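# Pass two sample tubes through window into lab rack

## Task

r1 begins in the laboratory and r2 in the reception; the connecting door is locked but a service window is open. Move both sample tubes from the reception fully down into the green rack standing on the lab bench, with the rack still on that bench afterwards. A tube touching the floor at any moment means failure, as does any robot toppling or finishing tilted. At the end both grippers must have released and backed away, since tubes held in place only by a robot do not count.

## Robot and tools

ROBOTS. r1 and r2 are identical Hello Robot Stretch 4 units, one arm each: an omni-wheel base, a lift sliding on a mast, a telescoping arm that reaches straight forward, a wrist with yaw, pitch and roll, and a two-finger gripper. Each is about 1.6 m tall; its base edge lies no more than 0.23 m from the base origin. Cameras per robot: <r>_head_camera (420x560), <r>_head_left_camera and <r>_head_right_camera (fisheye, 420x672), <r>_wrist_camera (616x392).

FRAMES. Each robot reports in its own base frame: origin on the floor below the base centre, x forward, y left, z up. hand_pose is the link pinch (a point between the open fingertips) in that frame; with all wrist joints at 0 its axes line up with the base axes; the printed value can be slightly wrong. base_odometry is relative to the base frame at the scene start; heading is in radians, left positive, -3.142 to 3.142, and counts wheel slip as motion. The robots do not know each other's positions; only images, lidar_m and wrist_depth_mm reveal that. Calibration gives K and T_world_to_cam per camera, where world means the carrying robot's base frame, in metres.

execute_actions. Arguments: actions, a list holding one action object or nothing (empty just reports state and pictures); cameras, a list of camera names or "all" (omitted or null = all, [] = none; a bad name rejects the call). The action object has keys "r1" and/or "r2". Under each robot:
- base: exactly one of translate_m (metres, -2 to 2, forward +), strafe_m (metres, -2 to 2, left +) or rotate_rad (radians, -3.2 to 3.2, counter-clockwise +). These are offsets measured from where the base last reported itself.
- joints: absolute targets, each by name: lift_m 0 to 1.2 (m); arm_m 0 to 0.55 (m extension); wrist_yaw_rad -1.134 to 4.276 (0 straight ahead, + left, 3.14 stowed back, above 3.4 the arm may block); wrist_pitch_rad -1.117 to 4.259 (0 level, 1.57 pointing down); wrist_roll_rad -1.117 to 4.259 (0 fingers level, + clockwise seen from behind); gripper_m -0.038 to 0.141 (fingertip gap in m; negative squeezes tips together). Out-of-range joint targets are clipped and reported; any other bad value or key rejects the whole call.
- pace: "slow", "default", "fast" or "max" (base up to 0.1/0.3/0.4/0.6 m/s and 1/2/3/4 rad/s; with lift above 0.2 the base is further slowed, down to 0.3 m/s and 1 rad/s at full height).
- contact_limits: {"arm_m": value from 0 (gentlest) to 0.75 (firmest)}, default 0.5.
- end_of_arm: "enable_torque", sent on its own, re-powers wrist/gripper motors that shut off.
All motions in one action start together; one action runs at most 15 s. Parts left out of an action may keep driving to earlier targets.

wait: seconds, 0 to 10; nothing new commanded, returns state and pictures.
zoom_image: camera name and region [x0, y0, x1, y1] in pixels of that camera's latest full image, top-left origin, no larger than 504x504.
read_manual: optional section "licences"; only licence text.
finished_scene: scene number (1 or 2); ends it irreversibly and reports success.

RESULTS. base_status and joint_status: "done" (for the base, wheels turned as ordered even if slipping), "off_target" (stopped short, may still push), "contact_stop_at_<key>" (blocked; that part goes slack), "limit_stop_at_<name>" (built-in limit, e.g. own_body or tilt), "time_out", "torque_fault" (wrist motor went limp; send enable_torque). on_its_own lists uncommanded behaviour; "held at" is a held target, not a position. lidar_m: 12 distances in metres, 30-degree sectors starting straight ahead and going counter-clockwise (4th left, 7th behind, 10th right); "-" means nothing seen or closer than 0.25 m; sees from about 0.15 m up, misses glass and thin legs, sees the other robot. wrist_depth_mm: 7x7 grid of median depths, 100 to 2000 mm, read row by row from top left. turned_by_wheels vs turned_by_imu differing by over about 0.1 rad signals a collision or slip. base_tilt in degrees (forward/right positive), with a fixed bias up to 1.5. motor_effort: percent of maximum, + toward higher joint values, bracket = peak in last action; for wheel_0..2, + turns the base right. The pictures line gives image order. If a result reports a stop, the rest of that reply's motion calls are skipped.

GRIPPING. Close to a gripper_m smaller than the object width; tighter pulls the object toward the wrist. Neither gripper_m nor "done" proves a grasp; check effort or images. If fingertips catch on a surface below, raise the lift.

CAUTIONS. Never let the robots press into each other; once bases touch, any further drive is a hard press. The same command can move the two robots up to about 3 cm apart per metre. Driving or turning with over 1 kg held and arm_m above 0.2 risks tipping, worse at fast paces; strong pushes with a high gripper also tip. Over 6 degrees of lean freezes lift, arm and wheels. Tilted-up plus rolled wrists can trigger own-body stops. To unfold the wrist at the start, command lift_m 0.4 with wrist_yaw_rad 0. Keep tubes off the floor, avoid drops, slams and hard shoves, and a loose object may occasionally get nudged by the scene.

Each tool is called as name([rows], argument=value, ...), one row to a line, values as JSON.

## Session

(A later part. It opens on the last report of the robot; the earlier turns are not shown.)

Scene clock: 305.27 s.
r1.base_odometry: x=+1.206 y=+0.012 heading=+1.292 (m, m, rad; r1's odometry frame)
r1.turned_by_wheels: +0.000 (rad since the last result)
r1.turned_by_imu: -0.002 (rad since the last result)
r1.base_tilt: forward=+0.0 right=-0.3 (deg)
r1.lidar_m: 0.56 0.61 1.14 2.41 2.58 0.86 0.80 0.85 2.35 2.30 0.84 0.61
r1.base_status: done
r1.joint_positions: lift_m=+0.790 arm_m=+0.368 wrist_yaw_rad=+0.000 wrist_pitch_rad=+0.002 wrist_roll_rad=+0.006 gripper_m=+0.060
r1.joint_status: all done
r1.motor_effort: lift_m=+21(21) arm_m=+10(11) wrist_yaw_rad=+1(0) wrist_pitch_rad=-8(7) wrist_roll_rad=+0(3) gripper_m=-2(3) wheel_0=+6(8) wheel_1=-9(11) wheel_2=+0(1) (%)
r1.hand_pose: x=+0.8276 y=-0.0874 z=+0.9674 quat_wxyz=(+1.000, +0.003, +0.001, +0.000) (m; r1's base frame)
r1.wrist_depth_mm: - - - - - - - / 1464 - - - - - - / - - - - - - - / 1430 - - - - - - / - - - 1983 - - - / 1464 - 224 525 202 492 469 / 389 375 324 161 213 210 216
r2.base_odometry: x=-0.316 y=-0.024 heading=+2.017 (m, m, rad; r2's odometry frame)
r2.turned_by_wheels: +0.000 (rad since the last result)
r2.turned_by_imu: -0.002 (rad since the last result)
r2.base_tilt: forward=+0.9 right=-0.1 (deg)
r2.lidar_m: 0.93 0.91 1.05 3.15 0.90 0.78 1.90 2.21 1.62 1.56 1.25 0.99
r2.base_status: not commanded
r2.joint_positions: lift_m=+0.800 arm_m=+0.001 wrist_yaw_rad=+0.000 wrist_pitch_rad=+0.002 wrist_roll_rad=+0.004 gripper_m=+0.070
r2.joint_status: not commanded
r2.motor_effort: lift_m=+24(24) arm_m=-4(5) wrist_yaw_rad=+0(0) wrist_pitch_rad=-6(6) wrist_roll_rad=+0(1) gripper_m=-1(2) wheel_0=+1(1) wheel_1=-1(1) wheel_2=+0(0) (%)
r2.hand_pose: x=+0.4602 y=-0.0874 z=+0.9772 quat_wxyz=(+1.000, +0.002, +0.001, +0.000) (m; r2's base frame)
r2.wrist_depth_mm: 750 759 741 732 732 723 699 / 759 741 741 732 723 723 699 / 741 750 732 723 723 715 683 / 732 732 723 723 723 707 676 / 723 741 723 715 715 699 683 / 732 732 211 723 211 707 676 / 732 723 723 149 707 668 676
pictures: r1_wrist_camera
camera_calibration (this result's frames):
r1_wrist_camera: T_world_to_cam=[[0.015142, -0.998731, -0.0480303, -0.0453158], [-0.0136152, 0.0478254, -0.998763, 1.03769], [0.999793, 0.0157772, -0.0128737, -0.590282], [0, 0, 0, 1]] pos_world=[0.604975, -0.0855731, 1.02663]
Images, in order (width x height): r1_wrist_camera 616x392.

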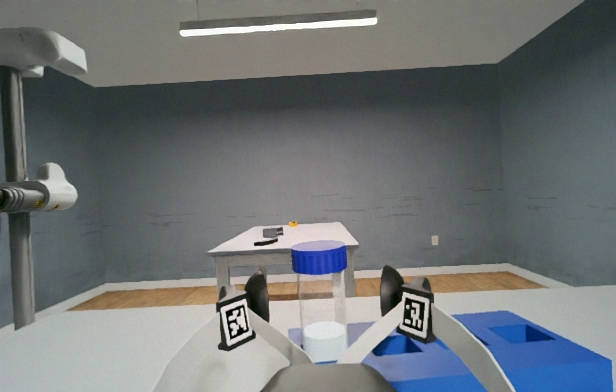

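execute_actions([
  {"r1":{"joints":{"arm_m":0.395},"pace":"slow"}},
], cameras=[])

execute_actions([
  {"r1":{"joints":{"gripper_m":0.0}}},
], cameras=[])

execute_actions([
  {"r1":{"joints":{"lift_m":0.92},"pace":"slow"}},
], cameras=["r1_wrist_camera"])

Scene clock: 309.77 s.
r1.base_odometry: x=+1.206 y=+0.012 heading=+1.292 (m, m, rad; r1's odometry frame)
r1.turned_by_wheels: +0.000 (rad since the last result)
r1.turned_by_imu: -0.001 (rad since the last result)
r1.base_tilt: forward=-0.1 right=-0.4 (deg)
r1.lidar_m: 0.55 0.58 1.13 2.45 2.55 0.86 0.82 0.85 2.36 2.29 0.84 0.60
r1.base_status: not commanded
r1.joint_positions: lift_m=+0.790 arm_m=+0.393 wrist_yaw_rad=+0.000 wrist_pitch_rad=+0.002 wrist_roll_rad=+0.006 gripper_m=+0.060
r1.joint_status: all done
r1.motor_effort: lift_m=+21(21) arm_m=+10(14) wrist_yaw_rad=+1(0) wrist_pitch_rad=-8(8) wrist_roll_rad=+0(0) gripper_m=-4(3) wheel_0=+6(6) wheel_1=-9(10) wheel_2=+0(0) (%)
r1.hand_pose: x=+0.8526 y=-0.0874 z=+0.9674 quat_wxyz=(+1.000, +0.003, +0.001, +0.000) (m; r1's base frame)
r1.wrist_depth_mm: - - - - - - - / - - - - - - - / - - - - - - - / 1430 - - - - - - / - - - 1983 - - - / - - 224 521 202 492 473 / 387 375 324 161 218 198 217
r2.base_odometry: x=-0.316 y=-0.024 heading=+2.017 (m, m, rad; r2's odometry frame)
r2.turned_by_wheels: +0.000 (rad since the last result)
r2.turned_by_imu: -0.001 (rad since the last result)
r2.base_tilt: forward=+0.9 right=-0.1 (deg)
r2.lidar_m: 0.93 0.90 1.08 3.13 0.93 0.79 1.87 2.21 1.59 1.56 1.29 0.98
r2.base_status: not commanded
r2.joint_positions: lift_m=+0.800 arm_m=+0.001 wrist_yaw_rad=+0.000 wrist_pitch_rad=+0.002 wrist_roll_rad=+0.004 gripper_m=+0.070
r2.joint_status: not commanded
r2.motor_effort: lift_m=+24(24) arm_m=-5(4) wrist_yaw_rad=+0(0) wrist_pitch_rad=-7(7) wrist_roll_rad=+1(1) gripper_m=-3(2) wheel_0=+1(1) wheel_1=-2(2) wheel_2=+0(0) (%)
r2.hand_pose: x=+0.4602 y=-0.0874 z=+0.9772 quat_wxyz=(+1.000, +0.002, +0.001, +0.000) (m; r2's base frame)
r2.wrist_depth_mm: 750 750 741 732 723 723 699 / 741 741 741 732 723 715 699 / 741 741 732 732 715 715 683 / 741 741 723 732 723 715 691 / 741 741 723 723 715 699 683 / 741 732 211 723 211 699 683 / 723 715 715 148 715 676 683
pictures: none
No camera images: the call's "cameras" was empty. Leave "cameras" out to get every camera's image.

Scene clock: 311.17 s.
r1.base_odometry: x=+1.206 y=+0.012 heading=+1.292 (m, m, rad; r1's odometry frame)
r1.turned_by_wheels: +0.000 (rad since the last result)
r1.turned_by_imu: +0.000 (rad since the last result)
r1.base_tilt: forward=-0.2 right=-0.3 (deg)
r1.lidar_m: 0.56 0.59 1.16 2.44 2.56 0.85 0.81 0.85 2.38 2.28 0.85 0.60
r1.base_status: not commanded
r1.joint_positions: lift_m=+0.790 arm_m=+0.393 wrist_yaw_rad=+0.000 wrist_pitch_rad=+0.003 wrist_roll_rad=+0.006 gripper_m=+0.000
r1.joint_status: all done
r1.motor_effort: lift_m=+21(21) arm_m=+10(10) wrist_yaw_rad=+1(1) wrist_pitch_rad=-9(9) wrist_roll_rad=+0(1) gripper_m=-15(15) wheel_0=+7(6) wheel_1=-9(9) wheel_2=+0(0) (%)
r1.hand_pose: x=+0.8526 y=-0.0874 z=+0.9673 quat_wxyz=(+1.000, +0.003, +0.001, +0.000) (m; r1's base frame)
r1.wrist_depth_mm: - - - - - - - / - - - - - - - / - - - - - - - / 1430 - - - - - - / - - - - - - - / - - 504 224 193 484 469 / 387 370 320 206 225 195 216
r2.base_odometry: x=-0.316 y=-0.024 heading=+2.017 (m, m, rad; r2's odometry frame)
r2.turned_by_wheels: +0.000 (rad since the last result)
r2.turned_by_imu: +0.000 (rad since the last result)
r2.base_tilt: forward=+1.1 right=-0.1 (deg)
r2.lidar_m: 0.93 0.93 1.07 3.13 0.94 0.75 1.88 2.19 1.63 1.56 1.26 0.96
r2.base_status: not commanded
r2.joint_positions: lift_m=+0.800 arm_m=+0.001 wrist_yaw_rad=+0.000 wrist_pitch_rad=+0.002 wrist_roll_rad=+0.004 gripper_m=+0.070
r2.joint_status: not commanded
r2.motor_effort: lift_m=+24(24) arm_m=-4(4) wrist_yaw_rad=+0(1) wrist_pitch_rad=-5(5) wrist_roll_rad=+0(0) gripper_m=-1(4) wheel_0=+1(1) wheel_1=-1(2) wheel_2=+0(0) (%)
r2.hand_pose: x=+0.4602 y=-0.0874 z=+0.9772 quat_wxyz=(+1.000, +0.002, +0.001, +0.000) (m; r2's base frame)
r2.wrist_depth_mm: 750 750 741 732 723 723 691 / 750 741 732 723 723 715 691 / 741 741 741 723 723 715 699 / 741 741 732 732 715 715 683 / 750 732 715 723 723 699 691 / 732 715 212 715 211 691 676 / 732 723 715 149 715 668 676
pictures: none
No camera images: the call's "cameras" was empty. Leave "cameras" out to get every camera's image.

Scene clock: 313.07 s.
r1.base_odometry: x=+1.206 y=+0.012 heading=+1.292 (m, m, rad; r1's odometry frame)
r1.turned_by_wheels: +0.000 (rad since the last result)
r1.turned_by_imu: +0.000 (rad since the last result)
r1.base_tilt: forward=+0.0 right=-0.2 (deg)
r1.lidar_m: 0.55 0.60 1.16 2.45 2.51 0.87 0.78 0.86 2.36 2.29 0.85 0.57
r1.base_status: not commanded
r1.joint_positions: lift_m=+0.920 arm_m=+0.393 wrist_yaw_rad=+0.000 wrist_pitch_rad=+0.003 wrist_roll_rad=+0.006 gripper_m=+0.000
r1.joint_status: all done
r1.motor_effort: lift_m=+22(23) arm_m=+10(10) wrist_yaw_rad=+1(1) wrist_pitch_rad=-9(8) wrist_roll_rad=+0(0) gripper_m=-16(15) wheel_0=+6(6) wheel_1=-9(9) wheel_2=+0(0) (%)
r1.hand_pose: x=+0.8526 y=-0.0874 z=+1.0972 quat_wxyz=(+1.000, +0.003, +0.001, +0.000) (m; r1's base frame)
r1.wrist_depth_mm: - - - - - - - / 1336 - - - - - - / - - - - - - - / - - - - - - - / 1464 - - - - - - / - - - 225 193 - - / - - - 205 - - -
r2.base_odometry: x=-0.316 y=-0.024 heading=+2.017 (m, m, rad; r2's odometry frame)
r2.turned_by_wheels: +0.000 (rad since the last result)
r2.turned_by_imu: -0.001 (rad since the last result)
r2.base_tilt: forward=+0.7 right=+0.1 (deg)
r2.lidar_m: 0.93 0.93 1.03 3.13 0.90 0.77 1.91 2.18 1.63 1.55 1.28 0.95
r2.base_status: not commanded
r2.joint_positions: lift_m=+0.800 arm_m=+0.001 wrist_yaw_rad=+0.000 wrist_pitch_rad=+0.002 wrist_roll_rad=+0.004 gripper_m=+0.070
r2.joint_status: not commanded
r2.motor_effort: lift_m=+24(24) arm_m=-4(4) wrist_yaw_rad=+0(0) wrist_pitch_rad=-6(5) wrist_roll_rad=+1(2) gripper_m=-2(3) wheel_0=+1(1) wheel_1=-2(2) wheel_2=+0(0) (%)
r2.hand_pose: x=+0.4602 y=-0.0874 z=+0.9772 quat_wxyz=(+1.000, +0.002, +0.001, +0.000) (m; r2's base frame)
r2.wrist_depth_mm: 741 750 741 732 732 723 707 / 750 741 741 732 723 723 691 / 741 741 732 732 723 715 691 / 741 741 732 723 723 707 683 / 741 732 732 732 723 707 676 / 741 732 211 723 211 707 676 / 723 732 715 148 707 668 676
pictures: r1_wrist_camera
camera_calibration (this result's frames):
r1_wrist_camera: T_world_to_cam=[[0.0151236, -0.998731, -0.048036, -0.0394372], [-0.0139998, 0.0478252, -0.998758, 1.16801], [0.999788, 0.0157773, -0.0132587, -0.613195], [0, 0, 0, 1]] pos_world=[0.630014, -0.085573, 1.15654]
Images, in order (width x height): r1_wrist_camera 616x392.

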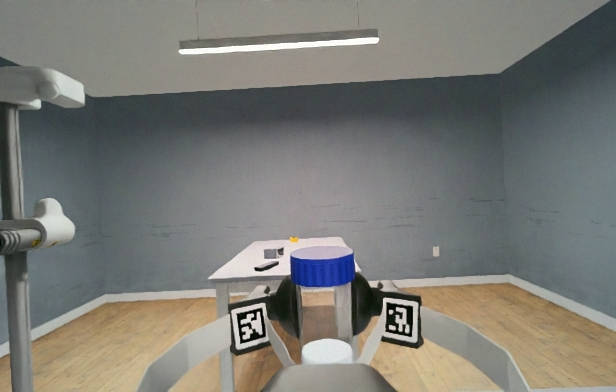

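execute_actions([
  {"r1":{"base":{"translate_m":-0.3},"joints":{"arm_m":0.01},"pace":"slow"}},
], cameras=[])

execute_actions([
  {"r1":{"base":{"strafe_m":0.9}}},
], cameras=[])

execute_actions([
  {"r1":{"base":{"translate_m":-1.01}}},
], cameras=[])

execute_actions([
  {"r1":{"base":{"rotate_rad":-1.57},"pace":"slow"}},
], cameras=["r1_head_camera"])

zoom_image(camera="r1_head_camera", region=[170, 300, 290, 400])

Scene clock: 323.03 s.
r1.base_odometry: x=+1.123 y=-0.276 heading=+1.291 (m, m, rad; r1's odometry frame)
r1.turned_by_wheels: -0.001 (rad since the last result)
r1.turned_by_imu: -0.002 (rad since the last result)
r1.base_tilt: forward=-0.1 right=-0.4 (deg)
r1.lidar_m: 0.45 0.93 1.55 2.45 2.53 0.53 0.50 0.53 2.36 2.28 1.56 0.93
r1.base_status: done
r1.joint_positions: lift_m=+0.920 arm_m=+0.012 wrist_yaw_rad=+0.000 wrist_pitch_rad=+0.003 wrist_roll_rad=+0.006 gripper_m=+0.000
r1.joint_status: all done
r1.motor_effort: lift_m=+22(22) arm_m=-10(8) wrist_yaw_rad=+1(1) wrist_pitch_rad=-9(8) wrist_roll_rad=-3(1) gripper_m=-15(14) wheel_0=-5(9) wheel_1=-8(11) wheel_2=+3(8) (%)
r1.hand_pose: x=+0.4712 y=-0.0874 z=+1.0972 quat_wxyz=(+1.000, +0.003, +0.001, +0.000) (m; r1's base frame)
r1.wrist_depth_mm: 891 891 1160 - - - 854 / 891 891 - - - - 866 / 878 878 - - - - 866 / 866 854 - - - - 866 / 891 878 - - - - 866 / 878 891 946 225 193 917 854 / 904 715 640 206 634 640 647
r2.base_odometry: x=-0.316 y=-0.024 heading=+2.017 (m, m, rad; r2's odometry frame)
r2.turned_by_wheels: +0.000 (rad since the last result)
r2.turned_by_imu: -0.002 (rad since the last result)
r2.base_tilt: forward=+0.9 right=-0.2 (deg)
r2.lidar_m: 0.92 0.92 1.10 3.15 0.91 0.77 1.89 2.21 1.62 1.57 1.28 0.96
r2.base_status: not commanded
r2.joint_positions: lift_m=+0.800 arm_m=+0.001 wrist_yaw_rad=+0.000 wrist_pitch_rad=+0.002 wrist_roll_rad=+0.004 gripper_m=+0.070
r2.joint_status: not commanded
r2.motor_effort: lift_m=+24(24) arm_m=-4(4) wrist_yaw_rad=+0(1) wrist_pitch_rad=-5(5) wrist_roll_rad=-1(3) gripper_m=-3(3) wheel_0=+1(1) wheel_1=-2(2) wheel_2=-1(0) (%)
r2.hand_pose: x=+0.4602 y=-0.0874 z=+0.9772 quat_wxyz=(+1.000, +0.002, +0.001, +0.000) (m; r2's base frame)
r2.wrist_depth_mm: 750 741 741 741 732 715 699 / 750 750 741 732 723 715 699 / 750 741 732 732 723 707 683 / 741 732 723 723 715 707 691 / 732 732 723 723 715 707 676 / 741 723 211 723 211 707 683 / 723 715 707 149 707 668 676
pictures: none
No camera images: the call's "cameras" was empty. Leave "cameras" out to get every camera's image.

Scene clock: 327.37 s.
r1.base_odometry: x=+0.259 y=-0.028 heading=+1.291 (m, m, rad; r1's odometry frame)
r1.turned_by_wheels: +0.000 (rad since the last result)
r1.turned_by_imu: +0.000 (rad since the last result)
r1.base_tilt: forward=-0.1 right=-0.3 (deg)
r1.lidar_m: 0.46 1.13 1.53 1.54 1.63 2.23 1.90 0.71 0.74 3.16 1.27 1.09
r1.base_status: done
r1.joint_positions: lift_m=+0.920 arm_m=+0.012 wrist_yaw_rad=+0.000 wrist_pitch_rad=+0.003 wrist_roll_rad=+0.006 gripper_m=+0.000
r1.joint_status: not commanded
r1.motor_effort: lift_m=+22(22) arm_m=-10(10) wrist_yaw_rad=+1(2) wrist_pitch_rad=-9(8) wrist_roll_rad=+0(1) gripper_m=-16(15) wheel_0=-5(11) wheel_1=+5(14) wheel_2=+0(2) (%)
r1.hand_pose: x=+0.4711 y=-0.0874 z=+1.0972 quat_wxyz=(+1.000, +0.003, +0.001, +0.000) (m; r1's base frame)
r1.wrist_depth_mm: 866 878 866 866 854 866 - / 842 878 866 866 854 854 - / 854 866 866 866 854 854 - / 854 866 878 866 854 854 - / 866 866 866 866 866 854 1182 / 854 891 854 225 193 866 854 / 854 854 866 205 854 842 866
r2.base_odometry: x=-0.316 y=-0.024 heading=+2.017 (m, m, rad; r2's odometry frame)
r2.turned_by_wheels: +0.000 (rad since the last result)
r2.turned_by_imu: -0.001 (rad since the last result)
r2.base_tilt: forward=+1.0 right=-0.1 (deg)
r2.lidar_m: 0.93 0.93 1.07 3.15 0.91 0.77 1.87 2.20 1.63 1.55 1.27 0.97
r2.base_status: not commanded
r2.joint_positions: lift_m=+0.800 arm_m=+0.001 wrist_yaw_rad=+0.000 wrist_pitch_rad=+0.002 wrist_roll_rad=+0.004 gripper_m=+0.070
r2.joint_status: not commanded
r2.motor_effort: lift_m=+24(24) arm_m=-4(4) wrist_yaw_rad=+0(0) wrist_pitch_rad=-5(4) wrist_roll_rad=+1(1) gripper_m=-2(3) wheel_0=+1(1) wheel_1=-2(1) wheel_2=+0(0) (%)
r2.hand_pose: x=+0.4602 y=-0.0874 z=+0.9772 quat_wxyz=(+1.000, +0.002, +0.001, +0.000) (m; r2's base frame)
r2.wrist_depth_mm: 750 750 741 732 723 723 699 / 741 741 732 732 715 715 691 / 759 732 732 723 715 715 691 / 750 741 732 723 715 707 683 / 732 732 732 723 715 699 683 / 732 732 211 715 211 707 676 / 732 723 715 148 707 676 668
pictures: none
No camera images: the call's "cameras" was empty. Leave "cameras" out to get every camera's image.

Scene clock: 332.23 s.
r1.base_odometry: x=-0.021 y=-0.998 heading=+1.290 (m, m, rad; r1's odometry frame)
r1.turned_by_wheels: -0.001 (rad since the last result)
r1.turned_by_imu: +0.002 (rad since the last result)
r1.base_tilt: forward=-0.2 right=-0.4 (deg)
r1.lidar_m: 0.42 2.14 1.60 1.54 1.62 2.16 2.19 0.67 0.48 0.43 0.47 0.63
r1.base_status: done
r1.joint_positions: lift_m=+0.920 arm_m=+0.012 wrist_yaw_rad=+0.000 wrist_pitch_rad=+0.003 wrist_roll_rad=+0.006 gripper_m=+0.000
r1.joint_status: not commanded
r1.motor_effort: lift_m=+22(22) arm_m=-10(10) wrist_yaw_rad=+1(1) wrist_pitch_rad=-10(9) wrist_roll_rad=-2(0) gripper_m=-15(15) wheel_0=-4(10) wheel_1=-7(11) wheel_2=+2(11) (%)
r1.hand_pose: x=+0.4711 y=-0.0874 z=+1.0972 quat_wxyz=(+1.000, +0.003, +0.001, +0.000) (m; r1's base frame)
r1.wrist_depth_mm: 1863 1863 1863 1863 1863 1756 1863 / 1921 1921 1921 1863 1863 1863 1921 / 1921 1921 1921 1863 1863 - - / 1921 1863 1921 1863 1921 - - / 1863 1921 1863 1863 1863 1863 1863 / 1921 1921 1863 225 193 1863 1808 / 1808 1808 1863 205 1863 1863 1863
r2.base_odometry: x=-0.316 y=-0.024 heading=+2.017 (m, m, rad; r2's odometry frame)
r2.turned_by_wheels: +0.000 (rad since the last result)
r2.turned_by_imu: -0.001 (rad since the last result)
r2.base_tilt: forward=+1.0 right=-0.1 (deg)
r2.lidar_m: 0.93 0.89 1.10 3.14 0.92 0.75 1.89 2.20 1.61 1.56 1.28 0.96
r2.base_status: not commanded
r2.joint_positions: lift_m=+0.800 arm_m=+0.001 wrist_yaw_rad=+0.000 wrist_pitch_rad=+0.002 wrist_roll_rad=+0.004 gripper_m=+0.070
r2.joint_status: not commanded
r2.motor_effort: lift_m=+24(24) arm_m=-4(4) wrist_yaw_rad=+0(0) wrist_pitch_rad=-5(5) wrist_roll_rad=+0(0) gripper_m=-2(4) wheel_0=+1(1) wheel_1=-2(2) wheel_2=+0(0) (%)
r2.hand_pose: x=+0.4602 y=-0.0874 z=+0.9772 quat_wxyz=(+1.000, +0.002, +0.001, +0.000) (m; r2's base frame)
r2.wrist_depth_mm: 741 750 750 741 732 723 699 / 750 741 732 732 732 707 691 / 750 741 732 715 715 707 691 / 732 741 732 732 723 707 683 / 741 741 732 715 723 715 683 / 741 723 211 715 211 707 676 / 732 732 715 149 707 668 676
pictures: none
No camera images: the call's "cameras" was empty. Leave "cameras" out to get every camera's image.

Scene clock: 335.10 s.
r1.base_odometry: x=-0.021 y=-0.998 heading=-0.278 (m, m, rad; r1's odometry frame)
r1.turned_by_wheels: -1.569 (rad since the last result)
r1.turned_by_imu: -1.556 (rad since the last result)
r1.base_tilt: forward=-0.2 right=-0.4 (deg)
r1.lidar_m: 0.41 0.47 0.63 2.08 2.14 1.60 1.53 1.60 2.22 2.20 0.64 0.45
r1.base_status: done
r1.joint_positions: lift_m=+0.920 arm_m=+0.012 wrist_yaw_rad=+0.000 wrist_pitch_rad=+0.003 wrist_roll_rad=+0.006 gripper_m=+0.000
r1.joint_status: not commanded
r1.motor_effort: lift_m=+21(21) arm_m=-10(10) wrist_yaw_rad=+1(0) wrist_pitch_rad=-8(9) wrist_roll_rad=-1(0) gripper_m=-14(15) wheel_0=+5(5) wheel_1=+10(11) wheel_2=+4(7) (%)
r1.hand_pose: x=+0.4711 y=-0.0874 z=+1.0972 quat_wxyz=(+1.000, +0.003, +0.001, +0.000) (m; r1's base frame)
r1.wrist_depth_mm: - - - - - - - / - - - - - - - / - - - - - - - / - - - - - - - / - - - - - - - / - - - 225 193 - - / - 976 831 206 842 768 854
r2.base_odometry: x=-0.316 y=-0.024 heading=+2.017 (m, m, rad; r2's odometry frame)
r2.turned_by_wheels: +0.000 (rad since the last result)
r2.turned_by_imu: -0.001 (rad since the last result)
r2.base_tilt: forward=+0.9 right=-0.1 (deg)
r2.lidar_m: 0.93 0.92 1.05 3.13 0.92 0.79 1.92 2.21 1.61 1.56 1.24 0.95
r2.base_status: not commanded
r2.joint_positions: lift_m=+0.800 arm_m=+0.001 wrist_yaw_rad=+0.000 wrist_pitch_rad=+0.002 wrist_roll_rad=+0.004 gripper_m=+0.070
r2.joint_status: not commanded
r2.motor_effort: lift_m=+24(24) arm_m=-4(4) wrist_yaw_rad=+0(0) wrist_pitch_rad=-6(6) wrist_roll_rad=+1(2) gripper_m=+2(4) wheel_0=+1(1) wheel_1=-2(2) wheel_2=+0(1) (%)
r2.hand_pose: x=+0.4602 y=-0.0874 z=+0.9772 quat_wxyz=(+1.000, +0.002, +0.001, +0.000) (m; r2's base frame)
r2.wrist_depth_mm: 759 750 732 732 732 723 699 / 750 741 732 732 723 723 691 / 750 741 723 723 732 715 691 / 741 732 732 723 715 715 691 / 741 732 723 723 723 707 683 / 732 732 212 723 212 707 683 / 732 723 715 148 699 676 676
pictures: r1_head_camera
Images, in order (width x height): r1_head_camera 420x560.

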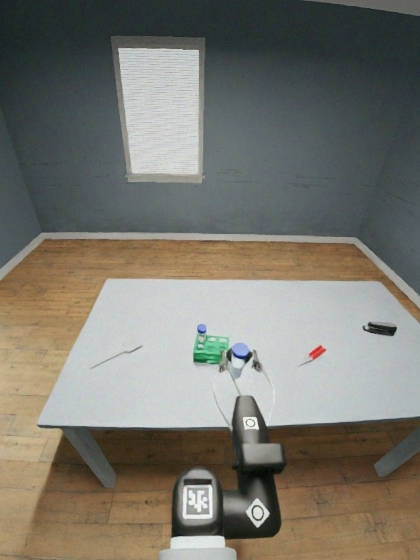

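Region (170, 300, 290, 400) of r1_head_camera's 420x560 image, scaled by 4.200, with more detail than that image has.

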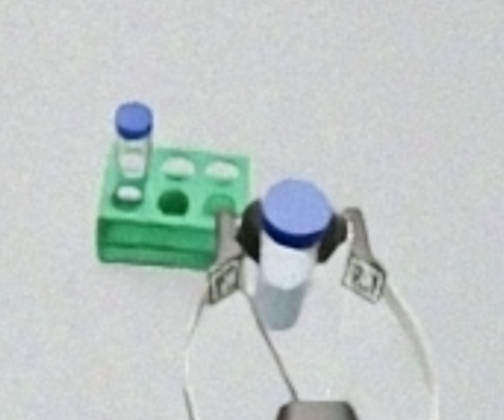

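execute_actions([
  {"r1":{"base":{"strafe_m":0.008},"joints":{"arm_m":0.26,"lift_m":0.76},"pace":"slow"}},
], cameras=[])

execute_actions([
  {"r1":{"joints":{"lift_m":0.735},"pace":"slow"}},
], cameras=["r1_head_camera","r1_wrist_camera"])

zoom_image(camera="r1_head_camera", region=[180, 300, 270, 370])

Scene clock: 343.83 s.
r1.base_odometry: x=-0.019 y=-0.991 heading=-0.278 (m, m, rad; r1's odometry frame)
r1.turned_by_wheels: +0.000 (rad since the last result)
r1.turned_by_imu: -0.001 (rad since the last result)
r1.base_tilt: forward=-0.1 right=-0.2 (deg)
r1.lidar_m: 0.44 0.47 0.65 2.09 2.15 1.60 1.54 1.59 2.18 2.20 0.64 0.46
r1.base_status: done
r1.joint_positions: lift_m=+0.760 arm_m=+0.258 wrist_yaw_rad=+0.000 wrist_pitch_rad=+0.003 wrist_roll_rad=+0.006 gripper_m=+0.000
r1.joint_status: all done
r1.motor_effort: lift_m=+17(19) arm_m=+10(11) wrist_yaw_rad=+1(1) wrist_pitch_rad=-9(8) wrist_roll_rad=+0(2) gripper_m=-14(15) wheel_0=-2(7) wheel_1=+8(12) wheel_2=+0(3) (%)
r1.hand_pose: x=+0.7176 y=-0.0874 z=+0.9376 quat_wxyz=(+1.000, +0.003, +0.001, +0.000) (m; r1's base frame)
r1.wrist_depth_mm: - - - - - - - / - - - - - - - / - - - - - - - / - - - - - - - / - - - - - - - / - - - 225 193 - - / 591 574 247 205 496 455 500
r2.base_odometry: x=-0.316 y=-0.024 heading=+2.017 (m, m, rad; r2's odometry frame)
r2.turned_by_wheels: +0.000 (rad since the last result)
r2.turned_by_imu: -0.002 (rad since the last result)
r2.base_tilt: forward=+1.0 right=-0.1 (deg)
r2.lidar_m: 0.94 0.90 1.05 3.16 0.92 0.79 1.85 2.21 1.63 1.55 1.29 0.96
r2.base_status: not commanded
r2.joint_positions: lift_m=+0.800 arm_m=+0.001 wrist_yaw_rad=+0.000 wrist_pitch_rad=+0.002 wrist_roll_rad=+0.004 gripper_m=+0.070
r2.joint_status: not commanded
r2.motor_effort: lift_m=+24(24) arm_m=-4(4) wrist_yaw_rad=+0(0) wrist_pitch_rad=-5(6) wrist_roll_rad=-1(1) gripper_m=-5(3) wheel_0=+1(1) wheel_1=-2(1) wheel_2=+0(0) (%)
r2.hand_pose: x=+0.4602 y=-0.0874 z=+0.9772 quat_wxyz=(+1.000, +0.002, +0.001, +0.000) (m; r2's base frame)
r2.wrist_depth_mm: 750 732 750 732 723 715 699 / 750 732 732 723 723 715 699 / 750 741 732 723 723 715 691 / 741 723 723 715 715 715 683 / 732 732 723 723 707 707 683 / 732 732 211 707 211 691 683 / 723 723 715 149 707 668 661
pictures: none
No camera images: the call's "cameras" was empty. Leave "cameras" out to get every camera's image.

Scene clock: 344.83 s.
r1.base_odometry: x=-0.019 y=-0.991 heading=-0.278 (m, m, rad; r1's odometry frame)
r1.turned_by_wheels: +0.000 (rad since the last result)
r1.turned_by_imu: +0.000 (rad since the last result)
r1.base_tilt: forward=-0.2 right=-0.3 (deg)
r1.lidar_m: 0.44 0.47 0.65 2.08 2.15 1.64 1.54 1.60 2.22 2.19 0.63 0.47
r1.base_status: not commanded
r1.joint_positions: lift_m=+0.735 arm_m=+0.258 wrist_yaw_rad=+0.000 wrist_pitch_rad=+0.003 wrist_roll_rad=+0.006 gripper_m=+0.000
r1.joint_status: all done
r1.motor_effort: lift_m=+17(15) arm_m=+10(10) wrist_yaw_rad=+1(2) wrist_pitch_rad=-9(9) wrist_roll_rad=+0(0) gripper_m=-14(15) wheel_0=-3(3) wheel_1=+8(8) wheel_2=+0(0) (%)
r1.hand_pose: x=+0.7176 y=-0.0874 z=+0.9126 quat_wxyz=(+1.000, +0.003, +0.001, +0.000) (m; r1's base frame)
r1.wrist_depth_mm: - - - - - - - / - - - - - - - / - - - - - - - / - - - - - - - / - - - - - - - / - - 707 224 193 661 647 / 530 508 265 205 439 410 445
r2.base_odometry: x=-0.316 y=-0.024 heading=+2.017 (m, m, rad; r2's odometry frame)
r2.turned_by_wheels: +0.000 (rad since the last result)
r2.turned_by_imu: +0.000 (rad since the last result)
r2.base_tilt: forward=+0.9 right=+0.1 (deg)
r2.lidar_m: 0.93 0.91 1.08 3.14 0.93 0.80 1.87 2.19 1.61 1.53 1.28 0.98
r2.base_status: not commanded
r2.joint_positions: lift_m=+0.800 arm_m=+0.001 wrist_yaw_rad=+0.000 wrist_pitch_rad=+0.002 wrist_roll_rad=+0.004 gripper_m=+0.070
r2.joint_status: not commanded
r2.motor_effort: lift_m=+24(24) arm_m=-5(4) wrist_yaw_rad=+0(0) wrist_pitch_rad=-6(6) wrist_roll_rad=-2(1) gripper_m=-1(1) wheel_0=+1(1) wheel_1=-2(2) wheel_2=+0(0) (%)
r2.hand_pose: x=+0.4602 y=-0.0874 z=+0.9772 quat_wxyz=(+1.000, +0.002, +0.001, +0.000) (m; r2's base frame)
r2.wrist_depth_mm: 750 741 741 732 723 723 707 / 750 732 723 723 732 723 691 / 750 750 723 723 723 715 691 / 723 741 723 715 715 715 683 / 732 732 723 715 715 715 691 / 723 723 211 715 212 707 683 / 732 723 707 149 699 668 676
pictures: r1_head_camera, r1_wrist_camera
camera_calibration (this result's frames):
r1_wrist_camera: T_world_to_cam=[[0.0149934, -0.998733, -0.0480339, -0.0462067], [-0.0139935, 0.047825, -0.998758, 0.981789], [0.99979, 0.0156469, -0.0132587, -0.480657], [0, 0, 0, 1]] pos_world=[0.494987, -0.0855815, 0.971977]
Images, in order (width x height): r1_head_camera 420x560, r1_wrist_camera 616x392.

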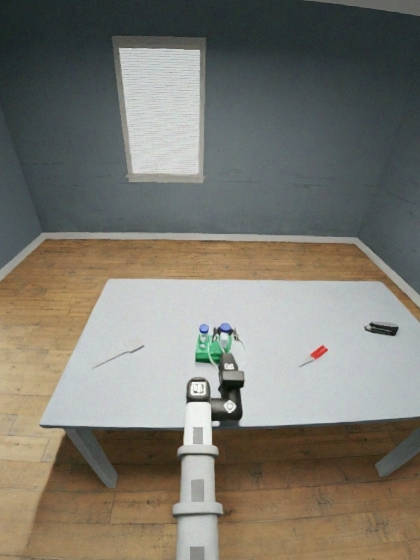

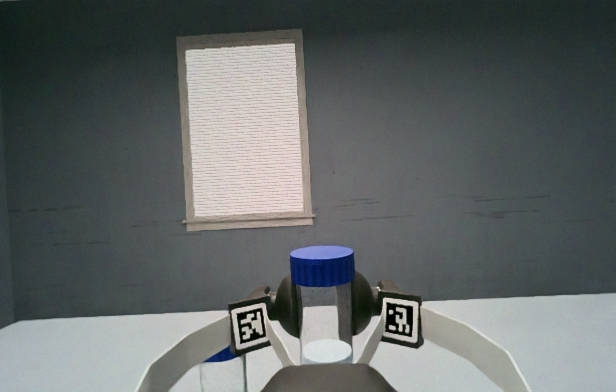

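Region (180, 300, 270, 370) of r1_head_camera's 420x560 image, scaled by 5.600, with more detail than that image has.

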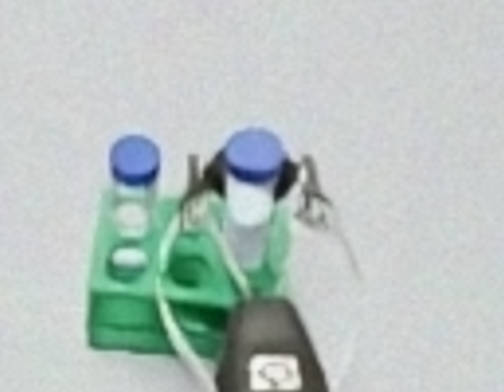

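execute_actions([
  {"r1":{"joints":{"lift_m":0.71},"pace":"slow"}},
], cameras=["r1_head_camera"])

zoom_image(camera="r1_head_camera", region=[180, 300, 270, 370])

Scene clock: 348.30 s.
r1.base_odometry: x=-0.019 y=-0.991 heading=-0.278 (m, m, rad; r1's odometry frame)
r1.turned_by_wheels: +0.000 (rad since the last result)
r1.turned_by_imu: -0.001 (rad since the last result)
r1.base_tilt: forward=-0.1 right=-0.3 (deg)
r1.lidar_m: 0.41 0.44 0.64 2.07 2.16 1.58 1.54 1.62 2.22 2.20 0.62 0.46
r1.base_status: not commanded
r1.joint_positions: lift_m=+0.710 arm_m=+0.258 wrist_yaw_rad=+0.000 wrist_pitch_rad=+0.003 wrist_roll_rad=+0.006 gripper_m=+0.000
r1.joint_status: all done
r1.motor_effort: lift_m=+17(18) arm_m=+10(10) wrist_yaw_rad=+1(1) wrist_pitch_rad=-9(9) wrist_roll_rad=+1(1) gripper_m=-14(14) wheel_0=-3(3) wheel_1=+8(8) wheel_2=+0(0) (%)
r1.hand_pose: x=+0.7176 y=-0.0875 z=+0.8877 quat_wxyz=(+1.000, +0.003, +0.001, +0.000) (m; r1's base frame)
r1.wrist_depth_mm: - - - - - - - / - - - - - - - / - - - - - - - / - - - - - - - / - - - - - - - / 723 691 250 225 193 591 569 / 466 452 264 205 389 359 394
r2.base_odometry: x=-0.316 y=-0.024 heading=+2.017 (m, m, rad; r2's odometry frame)
r2.turned_by_wheels: +0.000 (rad since the last result)
r2.turned_by_imu: -0.001 (rad since the last result)
r2.base_tilt: forward=+0.9 right=-0.1 (deg)
r2.lidar_m: 0.94 0.92 1.05 3.15 0.94 0.74 1.87 2.20 1.64 1.52 1.28 0.99
r2.base_status: not commanded
r2.joint_positions: lift_m=+0.800 arm_m=+0.001 wrist_yaw_rad=+0.000 wrist_pitch_rad=+0.002 wrist_roll_rad=+0.004 gripper_m=+0.070
r2.joint_status: not commanded
r2.motor_effort: lift_m=+24(24) arm_m=-4(4) wrist_yaw_rad=+0(0) wrist_pitch_rad=-6(6) wrist_roll_rad=+0(1) gripper_m=-5(1) wheel_0=+1(1) wheel_1=-1(1) wheel_2=+0(0) (%)
r2.hand_pose: x=+0.4602 y=-0.0874 z=+0.9772 quat_wxyz=(+1.000, +0.002, +0.001, +0.000) (m; r2's base frame)
r2.wrist_depth_mm: 750 750 732 741 723 723 699 / 741 741 732 732 723 715 691 / 741 741 723 732 732 715 691 / 732 732 732 715 715 715 691 / 732 723 732 723 707 699 683 / 732 732 212 723 211 699 683 / 741 723 723 149 707 676 676
pictures: r1_head_camera
Images, in order (width x height): r1_head_camera 420x560.

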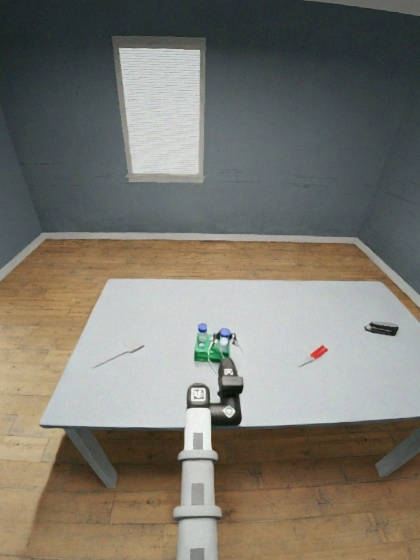

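Region (180, 300, 270, 370) of r1_head_camera's 420x560 image, scaled by 5.600, with more detail than that image has.

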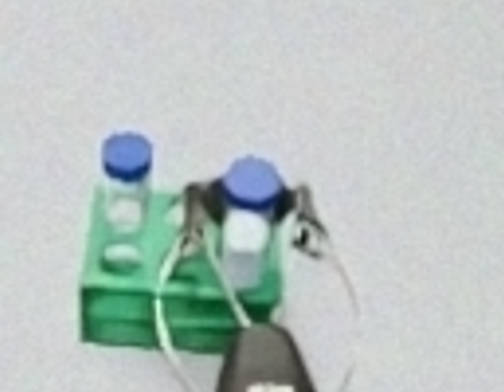

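execute_actions([
  {"r1":{"joints":{"lift_m":0.682},"pace":"slow"}},
], cameras=["r1_head_camera","r1_wrist_camera"])

zoom_image(camera="r1_head_camera", region=[180, 300, 270, 370])

Scene clock: 351.20 s.
r1.base_odometry: x=-0.019 y=-0.991 heading=-0.278 (m, m, rad; r1's odometry frame)
r1.turned_by_wheels: +0.000 (rad since the last result)
r1.turned_by_imu: -0.001 (rad since the last result)
r1.base_tilt: forward=-0.1 right=-0.4 (deg)
r1.lidar_m: 0.44 0.45 0.66 2.07 2.16 1.58 1.53 1.60 2.24 2.22 0.65 0.45
r1.base_status: not commanded
r1.joint_positions: lift_m=+0.682 arm_m=+0.258 wrist_yaw_rad=+0.000 wrist_pitch_rad=+0.003 wrist_roll_rad=+0.006 gripper_m=+0.000
r1.joint_status: all done
r1.motor_effort: lift_m=+16(17) arm_m=+10(10) wrist_yaw_rad=+1(2) wrist_pitch_rad=-9(8) wrist_roll_rad=-1(1) gripper_m=-15(17) wheel_0=-2(3) wheel_1=+7(8) wheel_2=+0(0) (%)
r1.hand_pose: x=+0.7176 y=-0.0875 z=+0.8597 quat_wxyz=(+1.000, +0.003, +0.001, +0.000) (m; r1's base frame)
r1.wrist_depth_mm: - - - - - - - / - - - - - - - / - - - - - - - / - - - - - - - / - - - - - - - / 609 591 517 225 193 500 484 / 397 379 200 201 309 303 334
r2.base_odometry: x=-0.316 y=-0.024 heading=+2.017 (m, m, rad; r2's odometry frame)
r2.turned_by_wheels: +0.000 (rad since the last result)
r2.turned_by_imu: -0.001 (rad since the last result)
r2.base_tilt: forward=+0.8 right=+0.0 (deg)
r2.lidar_m: 0.94 0.92 1.07 3.15 0.91 0.78 1.89 2.19 1.63 1.55 1.28 0.98
r2.base_status: not commanded
r2.joint_positions: lift_m=+0.800 arm_m=+0.001 wrist_yaw_rad=+0.000 wrist_pitch_rad=+0.002 wrist_roll_rad=+0.004 gripper_m=+0.070
r2.joint_status: not commanded
r2.motor_effort: lift_m=+24(24) arm_m=-4(4) wrist_yaw_rad=+0(0) wrist_pitch_rad=-7(5) wrist_roll_rad=-1(1) gripper_m=+0(3) wheel_0=+1(1) wheel_1=-2(2) wheel_2=+0(0) (%)
r2.hand_pose: x=+0.4602 y=-0.0874 z=+0.9772 quat_wxyz=(+1.000, +0.002, +0.001, +0.000) (m; r2's base frame)
r2.wrist_depth_mm: 750 741 741 732 732 723 699 / 750 732 750 723 723 723 699 / 750 741 732 723 715 715 691 / 741 732 723 732 707 723 691 / 741 732 723 715 723 707 683 / 732 732 211 715 211 707 683 / 723 732 715 149 699 668 683
pictures: r1_head_camera, r1_wrist_camera
camera_calibration (this result's frames):
r1_wrist_camera: T_world_to_cam=[[0.0148819, -0.998735, -0.0480313, -0.0487066], [-0.013814, 0.0478267, -0.99876, 0.928788], [0.999794, 0.015527, -0.0130847, -0.481515], [0, 0, 0, 1]] pos_world=[0.494971, -0.0855894, 0.918997]
Images, in order (width x height): r1_head_camera 420x560, r1_wrist_camera 616x392.

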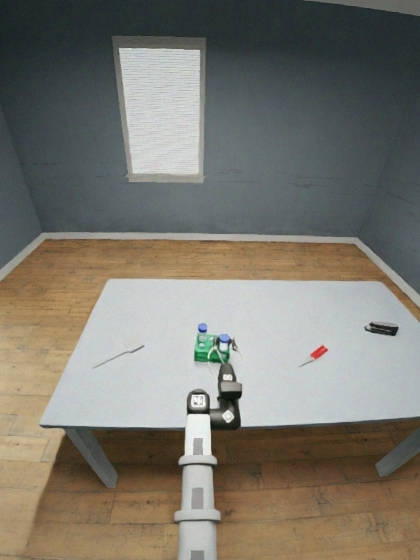

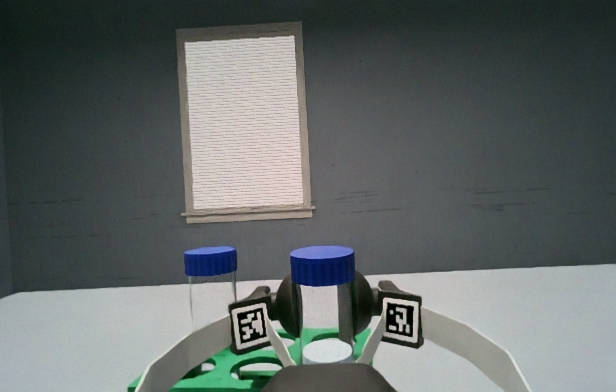

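Region (180, 300, 270, 370) of r1_head_camera's 420x560 image, scaled by 5.600, with more detail than that image has.

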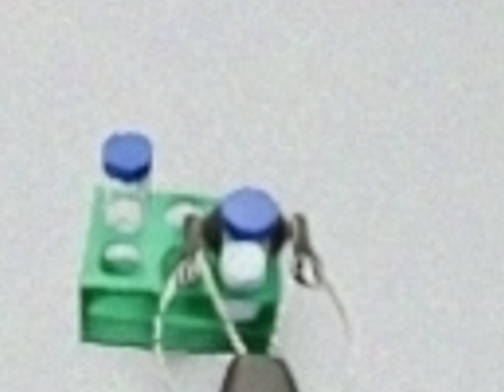

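Clean. Lower a bit, release small, back out.

execute_actions([
  {"r1":{"joints":{"lift_m":0.674},"pace":"slow"}},
], cameras=[])

execute_actions([
  {"r1":{"joints":{"gripper_m":0.05},"pace":"slow"}},
], cameras=[])

execute_actions([
  {"r1":{"joints":{"arm_m":0.05},"pace":"slow"}},
], cameras=["r1_head_camera","r1_wrist_camera"])

Scene clock: 354.43 s.
r1.base_odometry: x=-0.019 y=-0.991 heading=-0.278 (m, m, rad; r1's odometry frame)
r1.turned_by_wheels: +0.000 (rad since the last result)
r1.turned_by_imu: -0.001 (rad since the last result)
r1.base_tilt: forward=-0.1 right=-0.3 (deg)
r1.lidar_m: 0.43 0.46 0.64 2.06 2.16 1.61 1.54 1.61 2.22 2.18 0.64 0.48
r1.base_status: not commanded
r1.joint_positions: lift_m=+0.674 arm_m=+0.258 wrist_yaw_rad=+0.000 wrist_pitch_rad=-0.003 wrist_roll_rad=+0.006 gripper_m=+0.000
r1.joint_status: all done
r1.motor_effort: lift_m=+15(22) arm_m=+10(10) wrist_yaw_rad=+2(2) wrist_pitch_rad=+8(8) wrist_roll_rad=+0(1) gripper_m=-15(15) wheel_0=-3(3) wheel_1=+8(8) wheel_2=+0(0) (%)
r1.hand_pose: x=+0.7176 y=-0.0875 z=+0.8535 quat_wxyz=(+1.000, +0.003, -0.002, +0.000) (m; r1's base frame)
r1.wrist_depth_mm: - - - - - - - / - - - - - - - / - - - - - - - / - - - - - - - / - - - - - - - / 615 580 512 231 193 492 477 / 389 375 197 200 314 298 330
r2.base_odometry: x=-0.316 y=-0.024 heading=+2.017 (m, m, rad; r2's odometry frame)
r2.turned_by_wheels: +0.000 (rad since the last result)
r2.turned_by_imu: -0.001 (rad since the last result)
r2.base_tilt: forward=+0.8 right=+0.0 (deg)
r2.lidar_m: 0.90 0.90 1.08 3.15 0.92 0.79 1.89 2.19 1.62 1.55 1.27 0.98
r2.base_status: not commanded
r2.joint_positions: lift_m=+0.800 arm_m=+0.001 wrist_yaw_rad=+0.000 wrist_pitch_rad=+0.002 wrist_roll_rad=+0.004 gripper_m=+0.070
r2.joint_status: not commanded
r2.motor_effort: lift_m=+24(24) arm_m=-4(4) wrist_yaw_rad=+1(0) wrist_pitch_rad=-4(7) wrist_roll_rad=-1(1) gripper_m=-2(3) wheel_0=+1(1) wheel_1=-1(2) wheel_2=+0(0) (%)
r2.hand_pose: x=+0.4602 y=-0.0874 z=+0.9772 quat_wxyz=(+1.000, +0.002, +0.001, +0.000) (m; r2's base frame)
r2.wrist_depth_mm: 750 750 732 723 723 723 691 / 750 741 741 732 723 723 691 / 750 741 723 723 715 715 691 / 741 732 723 723 707 715 691 / 741 723 723 715 723 715 683 / 732 715 211 715 211 715 683 / 723 732 715 149 715 668 683
pictures: none
No camera images: the call's "cameras" was empty. Leave "cameras" out to get every camera's image.

Scene clock: 356.50 s.
r1.base_odometry: x=-0.019 y=-0.991 heading=-0.278 (m, m, rad; r1's odometry frame)
r1.turned_by_wheels: +0.000 (rad since the last result)
r1.turned_by_imu: -0.001 (rad since the last result)
r1.base_tilt: forward=+0.0 right=-0.5 (deg)
r1.lidar_m: 0.42 0.47 0.61 2.08 2.14 1.62 1.52 1.61 2.21 2.20 0.64 0.47
r1.base_status: not commanded
r1.joint_positions: lift_m=+0.674 arm_m=+0.258 wrist_yaw_rad=+0.000 wrist_pitch_rad=+0.002 wrist_roll_rad=+0.006 gripper_m=+0.050
r1.joint_status: all done
r1.motor_effort: lift_m=+16(16) arm_m=+10(10) wrist_yaw_rad=+1(2) wrist_pitch_rad=-6(8) wrist_roll_rad=+1(1) gripper_m=-2(11) wheel_0=-3(3) wheel_1=+8(8) wheel_2=+0(0) (%)
r1.hand_pose: x=+0.7176 y=-0.0875 z=+0.8519 quat_wxyz=(+1.000, +0.003, +0.001, +0.000) (m; r1's base frame)
r1.wrist_depth_mm: - - - - - - - / - - - - - - - / - - - - - - - / - - - - - - - / - - - 715 - - - / 585 559 266 276 204 473 459 / 375 342 204 200 312 291 319
r2.base_odometry: x=-0.316 y=-0.024 heading=+2.017 (m, m, rad; r2's odometry frame)
r2.turned_by_wheels: +0.000 (rad since the last result)
r2.turned_by_imu: -0.001 (rad since the last result)
r2.base_tilt: forward=+0.9 right=-0.1 (deg)
r2.lidar_m: 0.93 0.92 1.09 3.14 0.91 0.77 1.87 2.20 1.61 1.56 1.28 0.95
r2.base_status: not commanded
r2.joint_positions: lift_m=+0.800 arm_m=+0.001 wrist_yaw_rad=+0.000 wrist_pitch_rad=+0.002 wrist_roll_rad=+0.004 gripper_m=+0.070
r2.joint_status: not commanded
r2.motor_effort: lift_m=+24(24) arm_m=-4(4) wrist_yaw_rad=+0(0) wrist_pitch_rad=-6(7) wrist_roll_rad=+1(4) gripper_m=-2(3) wheel_0=+1(1) wheel_1=-2(2) wheel_2=+0(0) (%)
r2.hand_pose: x=+0.4602 y=-0.0874 z=+0.9772 quat_wxyz=(+1.000, +0.002, +0.001, +0.000) (m; r2's base frame)
r2.wrist_depth_mm: 750 741 741 723 723 715 699 / 750 750 732 732 732 723 691 / 741 732 723 723 715 715 699 / 741 732 732 723 707 715 683 / 741 732 732 732 707 707 691 / 732 723 212 715 211 715 683 / 732 723 723 148 699 668 676
pictures: none
No camera images: the call's "cameras" was empty. Leave "cameras" out to get every camera's image.

Scene clock: 359.90 s.
r1.base_odometry: x=-0.019 y=-0.991 heading=-0.278 (m, m, rad; r1's odometry frame)
r1.turned_by_wheels: +0.000 (rad since the last result)
r1.turned_by_imu: -0.001 (rad since the last result)
r1.base_tilt: forward=-0.1 right=-0.3 (deg)
r1.lidar_m: 0.42 0.45 0.61 2.08 2.17 1.60 1.54 1.61 2.20 2.20 0.64 0.46
r1.base_status: not commanded
r1.joint_positions: lift_m=+0.674 arm_m=+0.052 wrist_yaw_rad=+0.000 wrist_pitch_rad=+0.002 wrist_roll_rad=+0.006 gripper_m=+0.050
r1.joint_status: all done
r1.motor_effort: lift_m=+16(16) arm_m=-10(9) wrist_yaw_rad=+2(2) wrist_pitch_rad=-7(7) wrist_roll_rad=+0(0) gripper_m=-3(1) wheel_0=-3(3) wheel_1=+7(8) wheel_2=+0(0) (%)
r1.hand_pose: x=+0.5112 y=-0.0874 z=+0.8518 quat_wxyz=(+1.000, +0.003, +0.001, +0.000) (m; r1's base frame)
r1.wrist_depth_mm: - - - - - - - / - - - - - - - / - - - - - - - / - - - - - - - / - - - 831 - 878 831 / 597 564 413 415 204 477 466 / 377 368 314 327 327 294 322
r2.base_odometry: x=-0.316 y=-0.024 heading=+2.017 (m, m, rad; r2's odometry frame)
r2.turned_by_wheels: +0.000 (rad since the last result)
r2.turned_by_imu: -0.001 (rad since the last result)
r2.base_tilt: forward=+0.8 right=-0.1 (deg)
r2.lidar_m: 0.92 0.92 1.07 3.15 0.92 0.77 1.86 2.18 1.62 1.54 1.28 0.98
r2.base_status: not commanded
r2.joint_positions: lift_m=+0.800 arm_m=+0.001 wrist_yaw_rad=+0.000 wrist_pitch_rad=+0.002 wrist_roll_rad=+0.004 gripper_m=+0.070
r2.joint_status: not commanded
r2.motor_effort: lift_m=+24(24) arm_m=-4(4) wrist_yaw_rad=+0(0) wrist_pitch_rad=-4(6) wrist_roll_rad=-3(2) gripper_m=+0(6) wheel_0=+1(1) wheel_1=-2(1) wheel_2=+0(0) (%)
r2.hand_pose: x=+0.4602 y=-0.0874 z=+0.9772 quat_wxyz=(+1.000, +0.002, +0.001, +0.000) (m; r2's base frame)
r2.wrist_depth_mm: 750 750 732 741 723 715 699 / 741 741 741 723 732 723 691 / 741 732 732 732 715 715 683 / 732 732 723 723 723 707 691 / 750 732 723 723 707 707 691 / 732 732 211 707 211 707 683 / 732 723 715 149 707 676 683
pictures: r1_head_camera, r1_wrist_camera
camera_calibration (this result's frames):
r1_wrist_camera: T_world_to_cam=[[0.0150127, -0.998733, -0.0480242, -0.0460524], [-0.0133478, 0.0478251, -0.998767, 0.91787], [0.999798, 0.0156352, -0.0126129, -0.275597], [0, 0, 0, 1]] pos_world=[0.288484, -0.0855823, 0.91105]
Images, in order (width x height): r1_head_camera 420x560, r1_wrist_camera 616x392.

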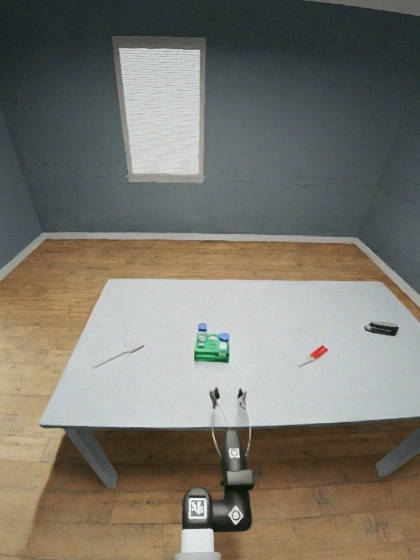

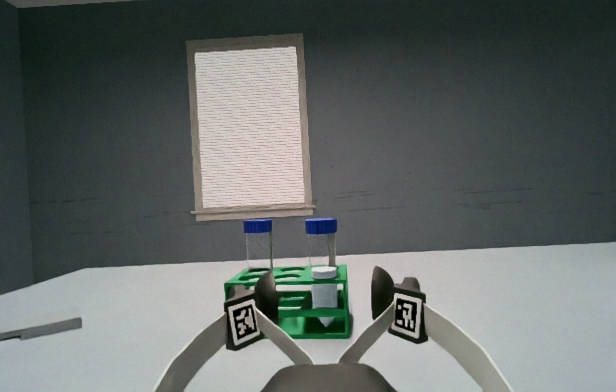

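Both look seated.

execute_actions([
  {"r1":{"base":{"translate_m":-0.2},"joints":{"arm_m":0.01}}},
], cameras=[])

finished_scene(scene=1)

Scene clock: 364.20 s.
r1.base_odometry: x=-0.211 y=-0.936 heading=-0.279 (m, m, rad; r1's odometry frame)
r1.turned_by_wheels: -0.001 (rad since the last result)
r1.turned_by_imu: -0.001 (rad since the last result)
r1.base_tilt: forward=-0.2 right=-0.4 (deg)
r1.lidar_m: 0.64 0.67 2.08 2.07 1.92 1.40 1.33 1.42 1.92 2.20 0.94 0.67
r1.base_status: done
r1.joint_positions: lift_m=+0.674 arm_m=+0.012 wrist_yaw_rad=+0.000 wrist_pitch_rad=+0.002 wrist_roll_rad=+0.006 gripper_m=+0.050
r1.joint_status: all done
r1.motor_effort: lift_m=+16(16) arm_m=-10(9) wrist_yaw_rad=+1(0) wrist_pitch_rad=-8(7) wrist_roll_rad=+0(2) gripper_m=-3(4) wheel_0=-5(9) wheel_1=-7(9) wheel_2=+2(11) (%)
r1.hand_pose: x=+0.4711 y=-0.0874 z=+0.8518 quat_wxyz=(+1.000, +0.003, +0.001, +0.000) (m; r1's base frame)
r1.wrist_depth_mm: - - - - - - - / - - - - - - - / - - - - - - - / - - - - - - - / - - 1138 1008 946 878 842 / 597 564 452 508 203 477 459 / 442 421 415 407 407 407 442
r2.base_odometry: x=-0.316 y=-0.024 heading=+2.017 (m, m, rad; r2's odometry frame)
r2.turned_by_wheels: +0.000 (rad since the last result)
r2.turned_by_imu: -0.001 (rad since the last result)
r2.base_tilt: forward=+0.9 right=-0.2 (deg)
r2.lidar_m: 0.94 0.92 1.09 3.17 0.89 0.76 1.89 2.22 1.64 1.57 1.27 0.98
r2.base_status: not commanded
r2.joint_positions: lift_m=+0.800 arm_m=+0.001 wrist_yaw_rad=+0.000 wrist_pitch_rad=+0.002 wrist_roll_rad=+0.004 gripper_m=+0.070
r2.joint_status: not commanded
r2.motor_effort: lift_m=+24(24) arm_m=-5(4) wrist_yaw_rad=+0(0) wrist_pitch_rad=-6(7) wrist_roll_rad=+0(0) gripper_m=-1(1) wheel_0=+1(1) wheel_1=-2(2) wheel_2=+0(0) (%)
r2.hand_pose: x=+0.4602 y=-0.0874 z=+0.9772 quat_wxyz=(+1.000, +0.002, +0.001, +0.000) (m; r2's base frame)
r2.wrist_depth_mm: 741 741 750 732 723 723 691 / 741 741 732 732 732 715 699 / 750 741 741 723 715 707 683 / 750 741 723 723 707 707 699 / 741 732 732 723 715 715 683 / 732 723 212 715 211 707 683 / 732 715 723 148 699 676 683
pictures: none
No camera images: the call's "cameras" was empty. Leave "cameras" out to get every camera's image.

The scene is finished: the task was done.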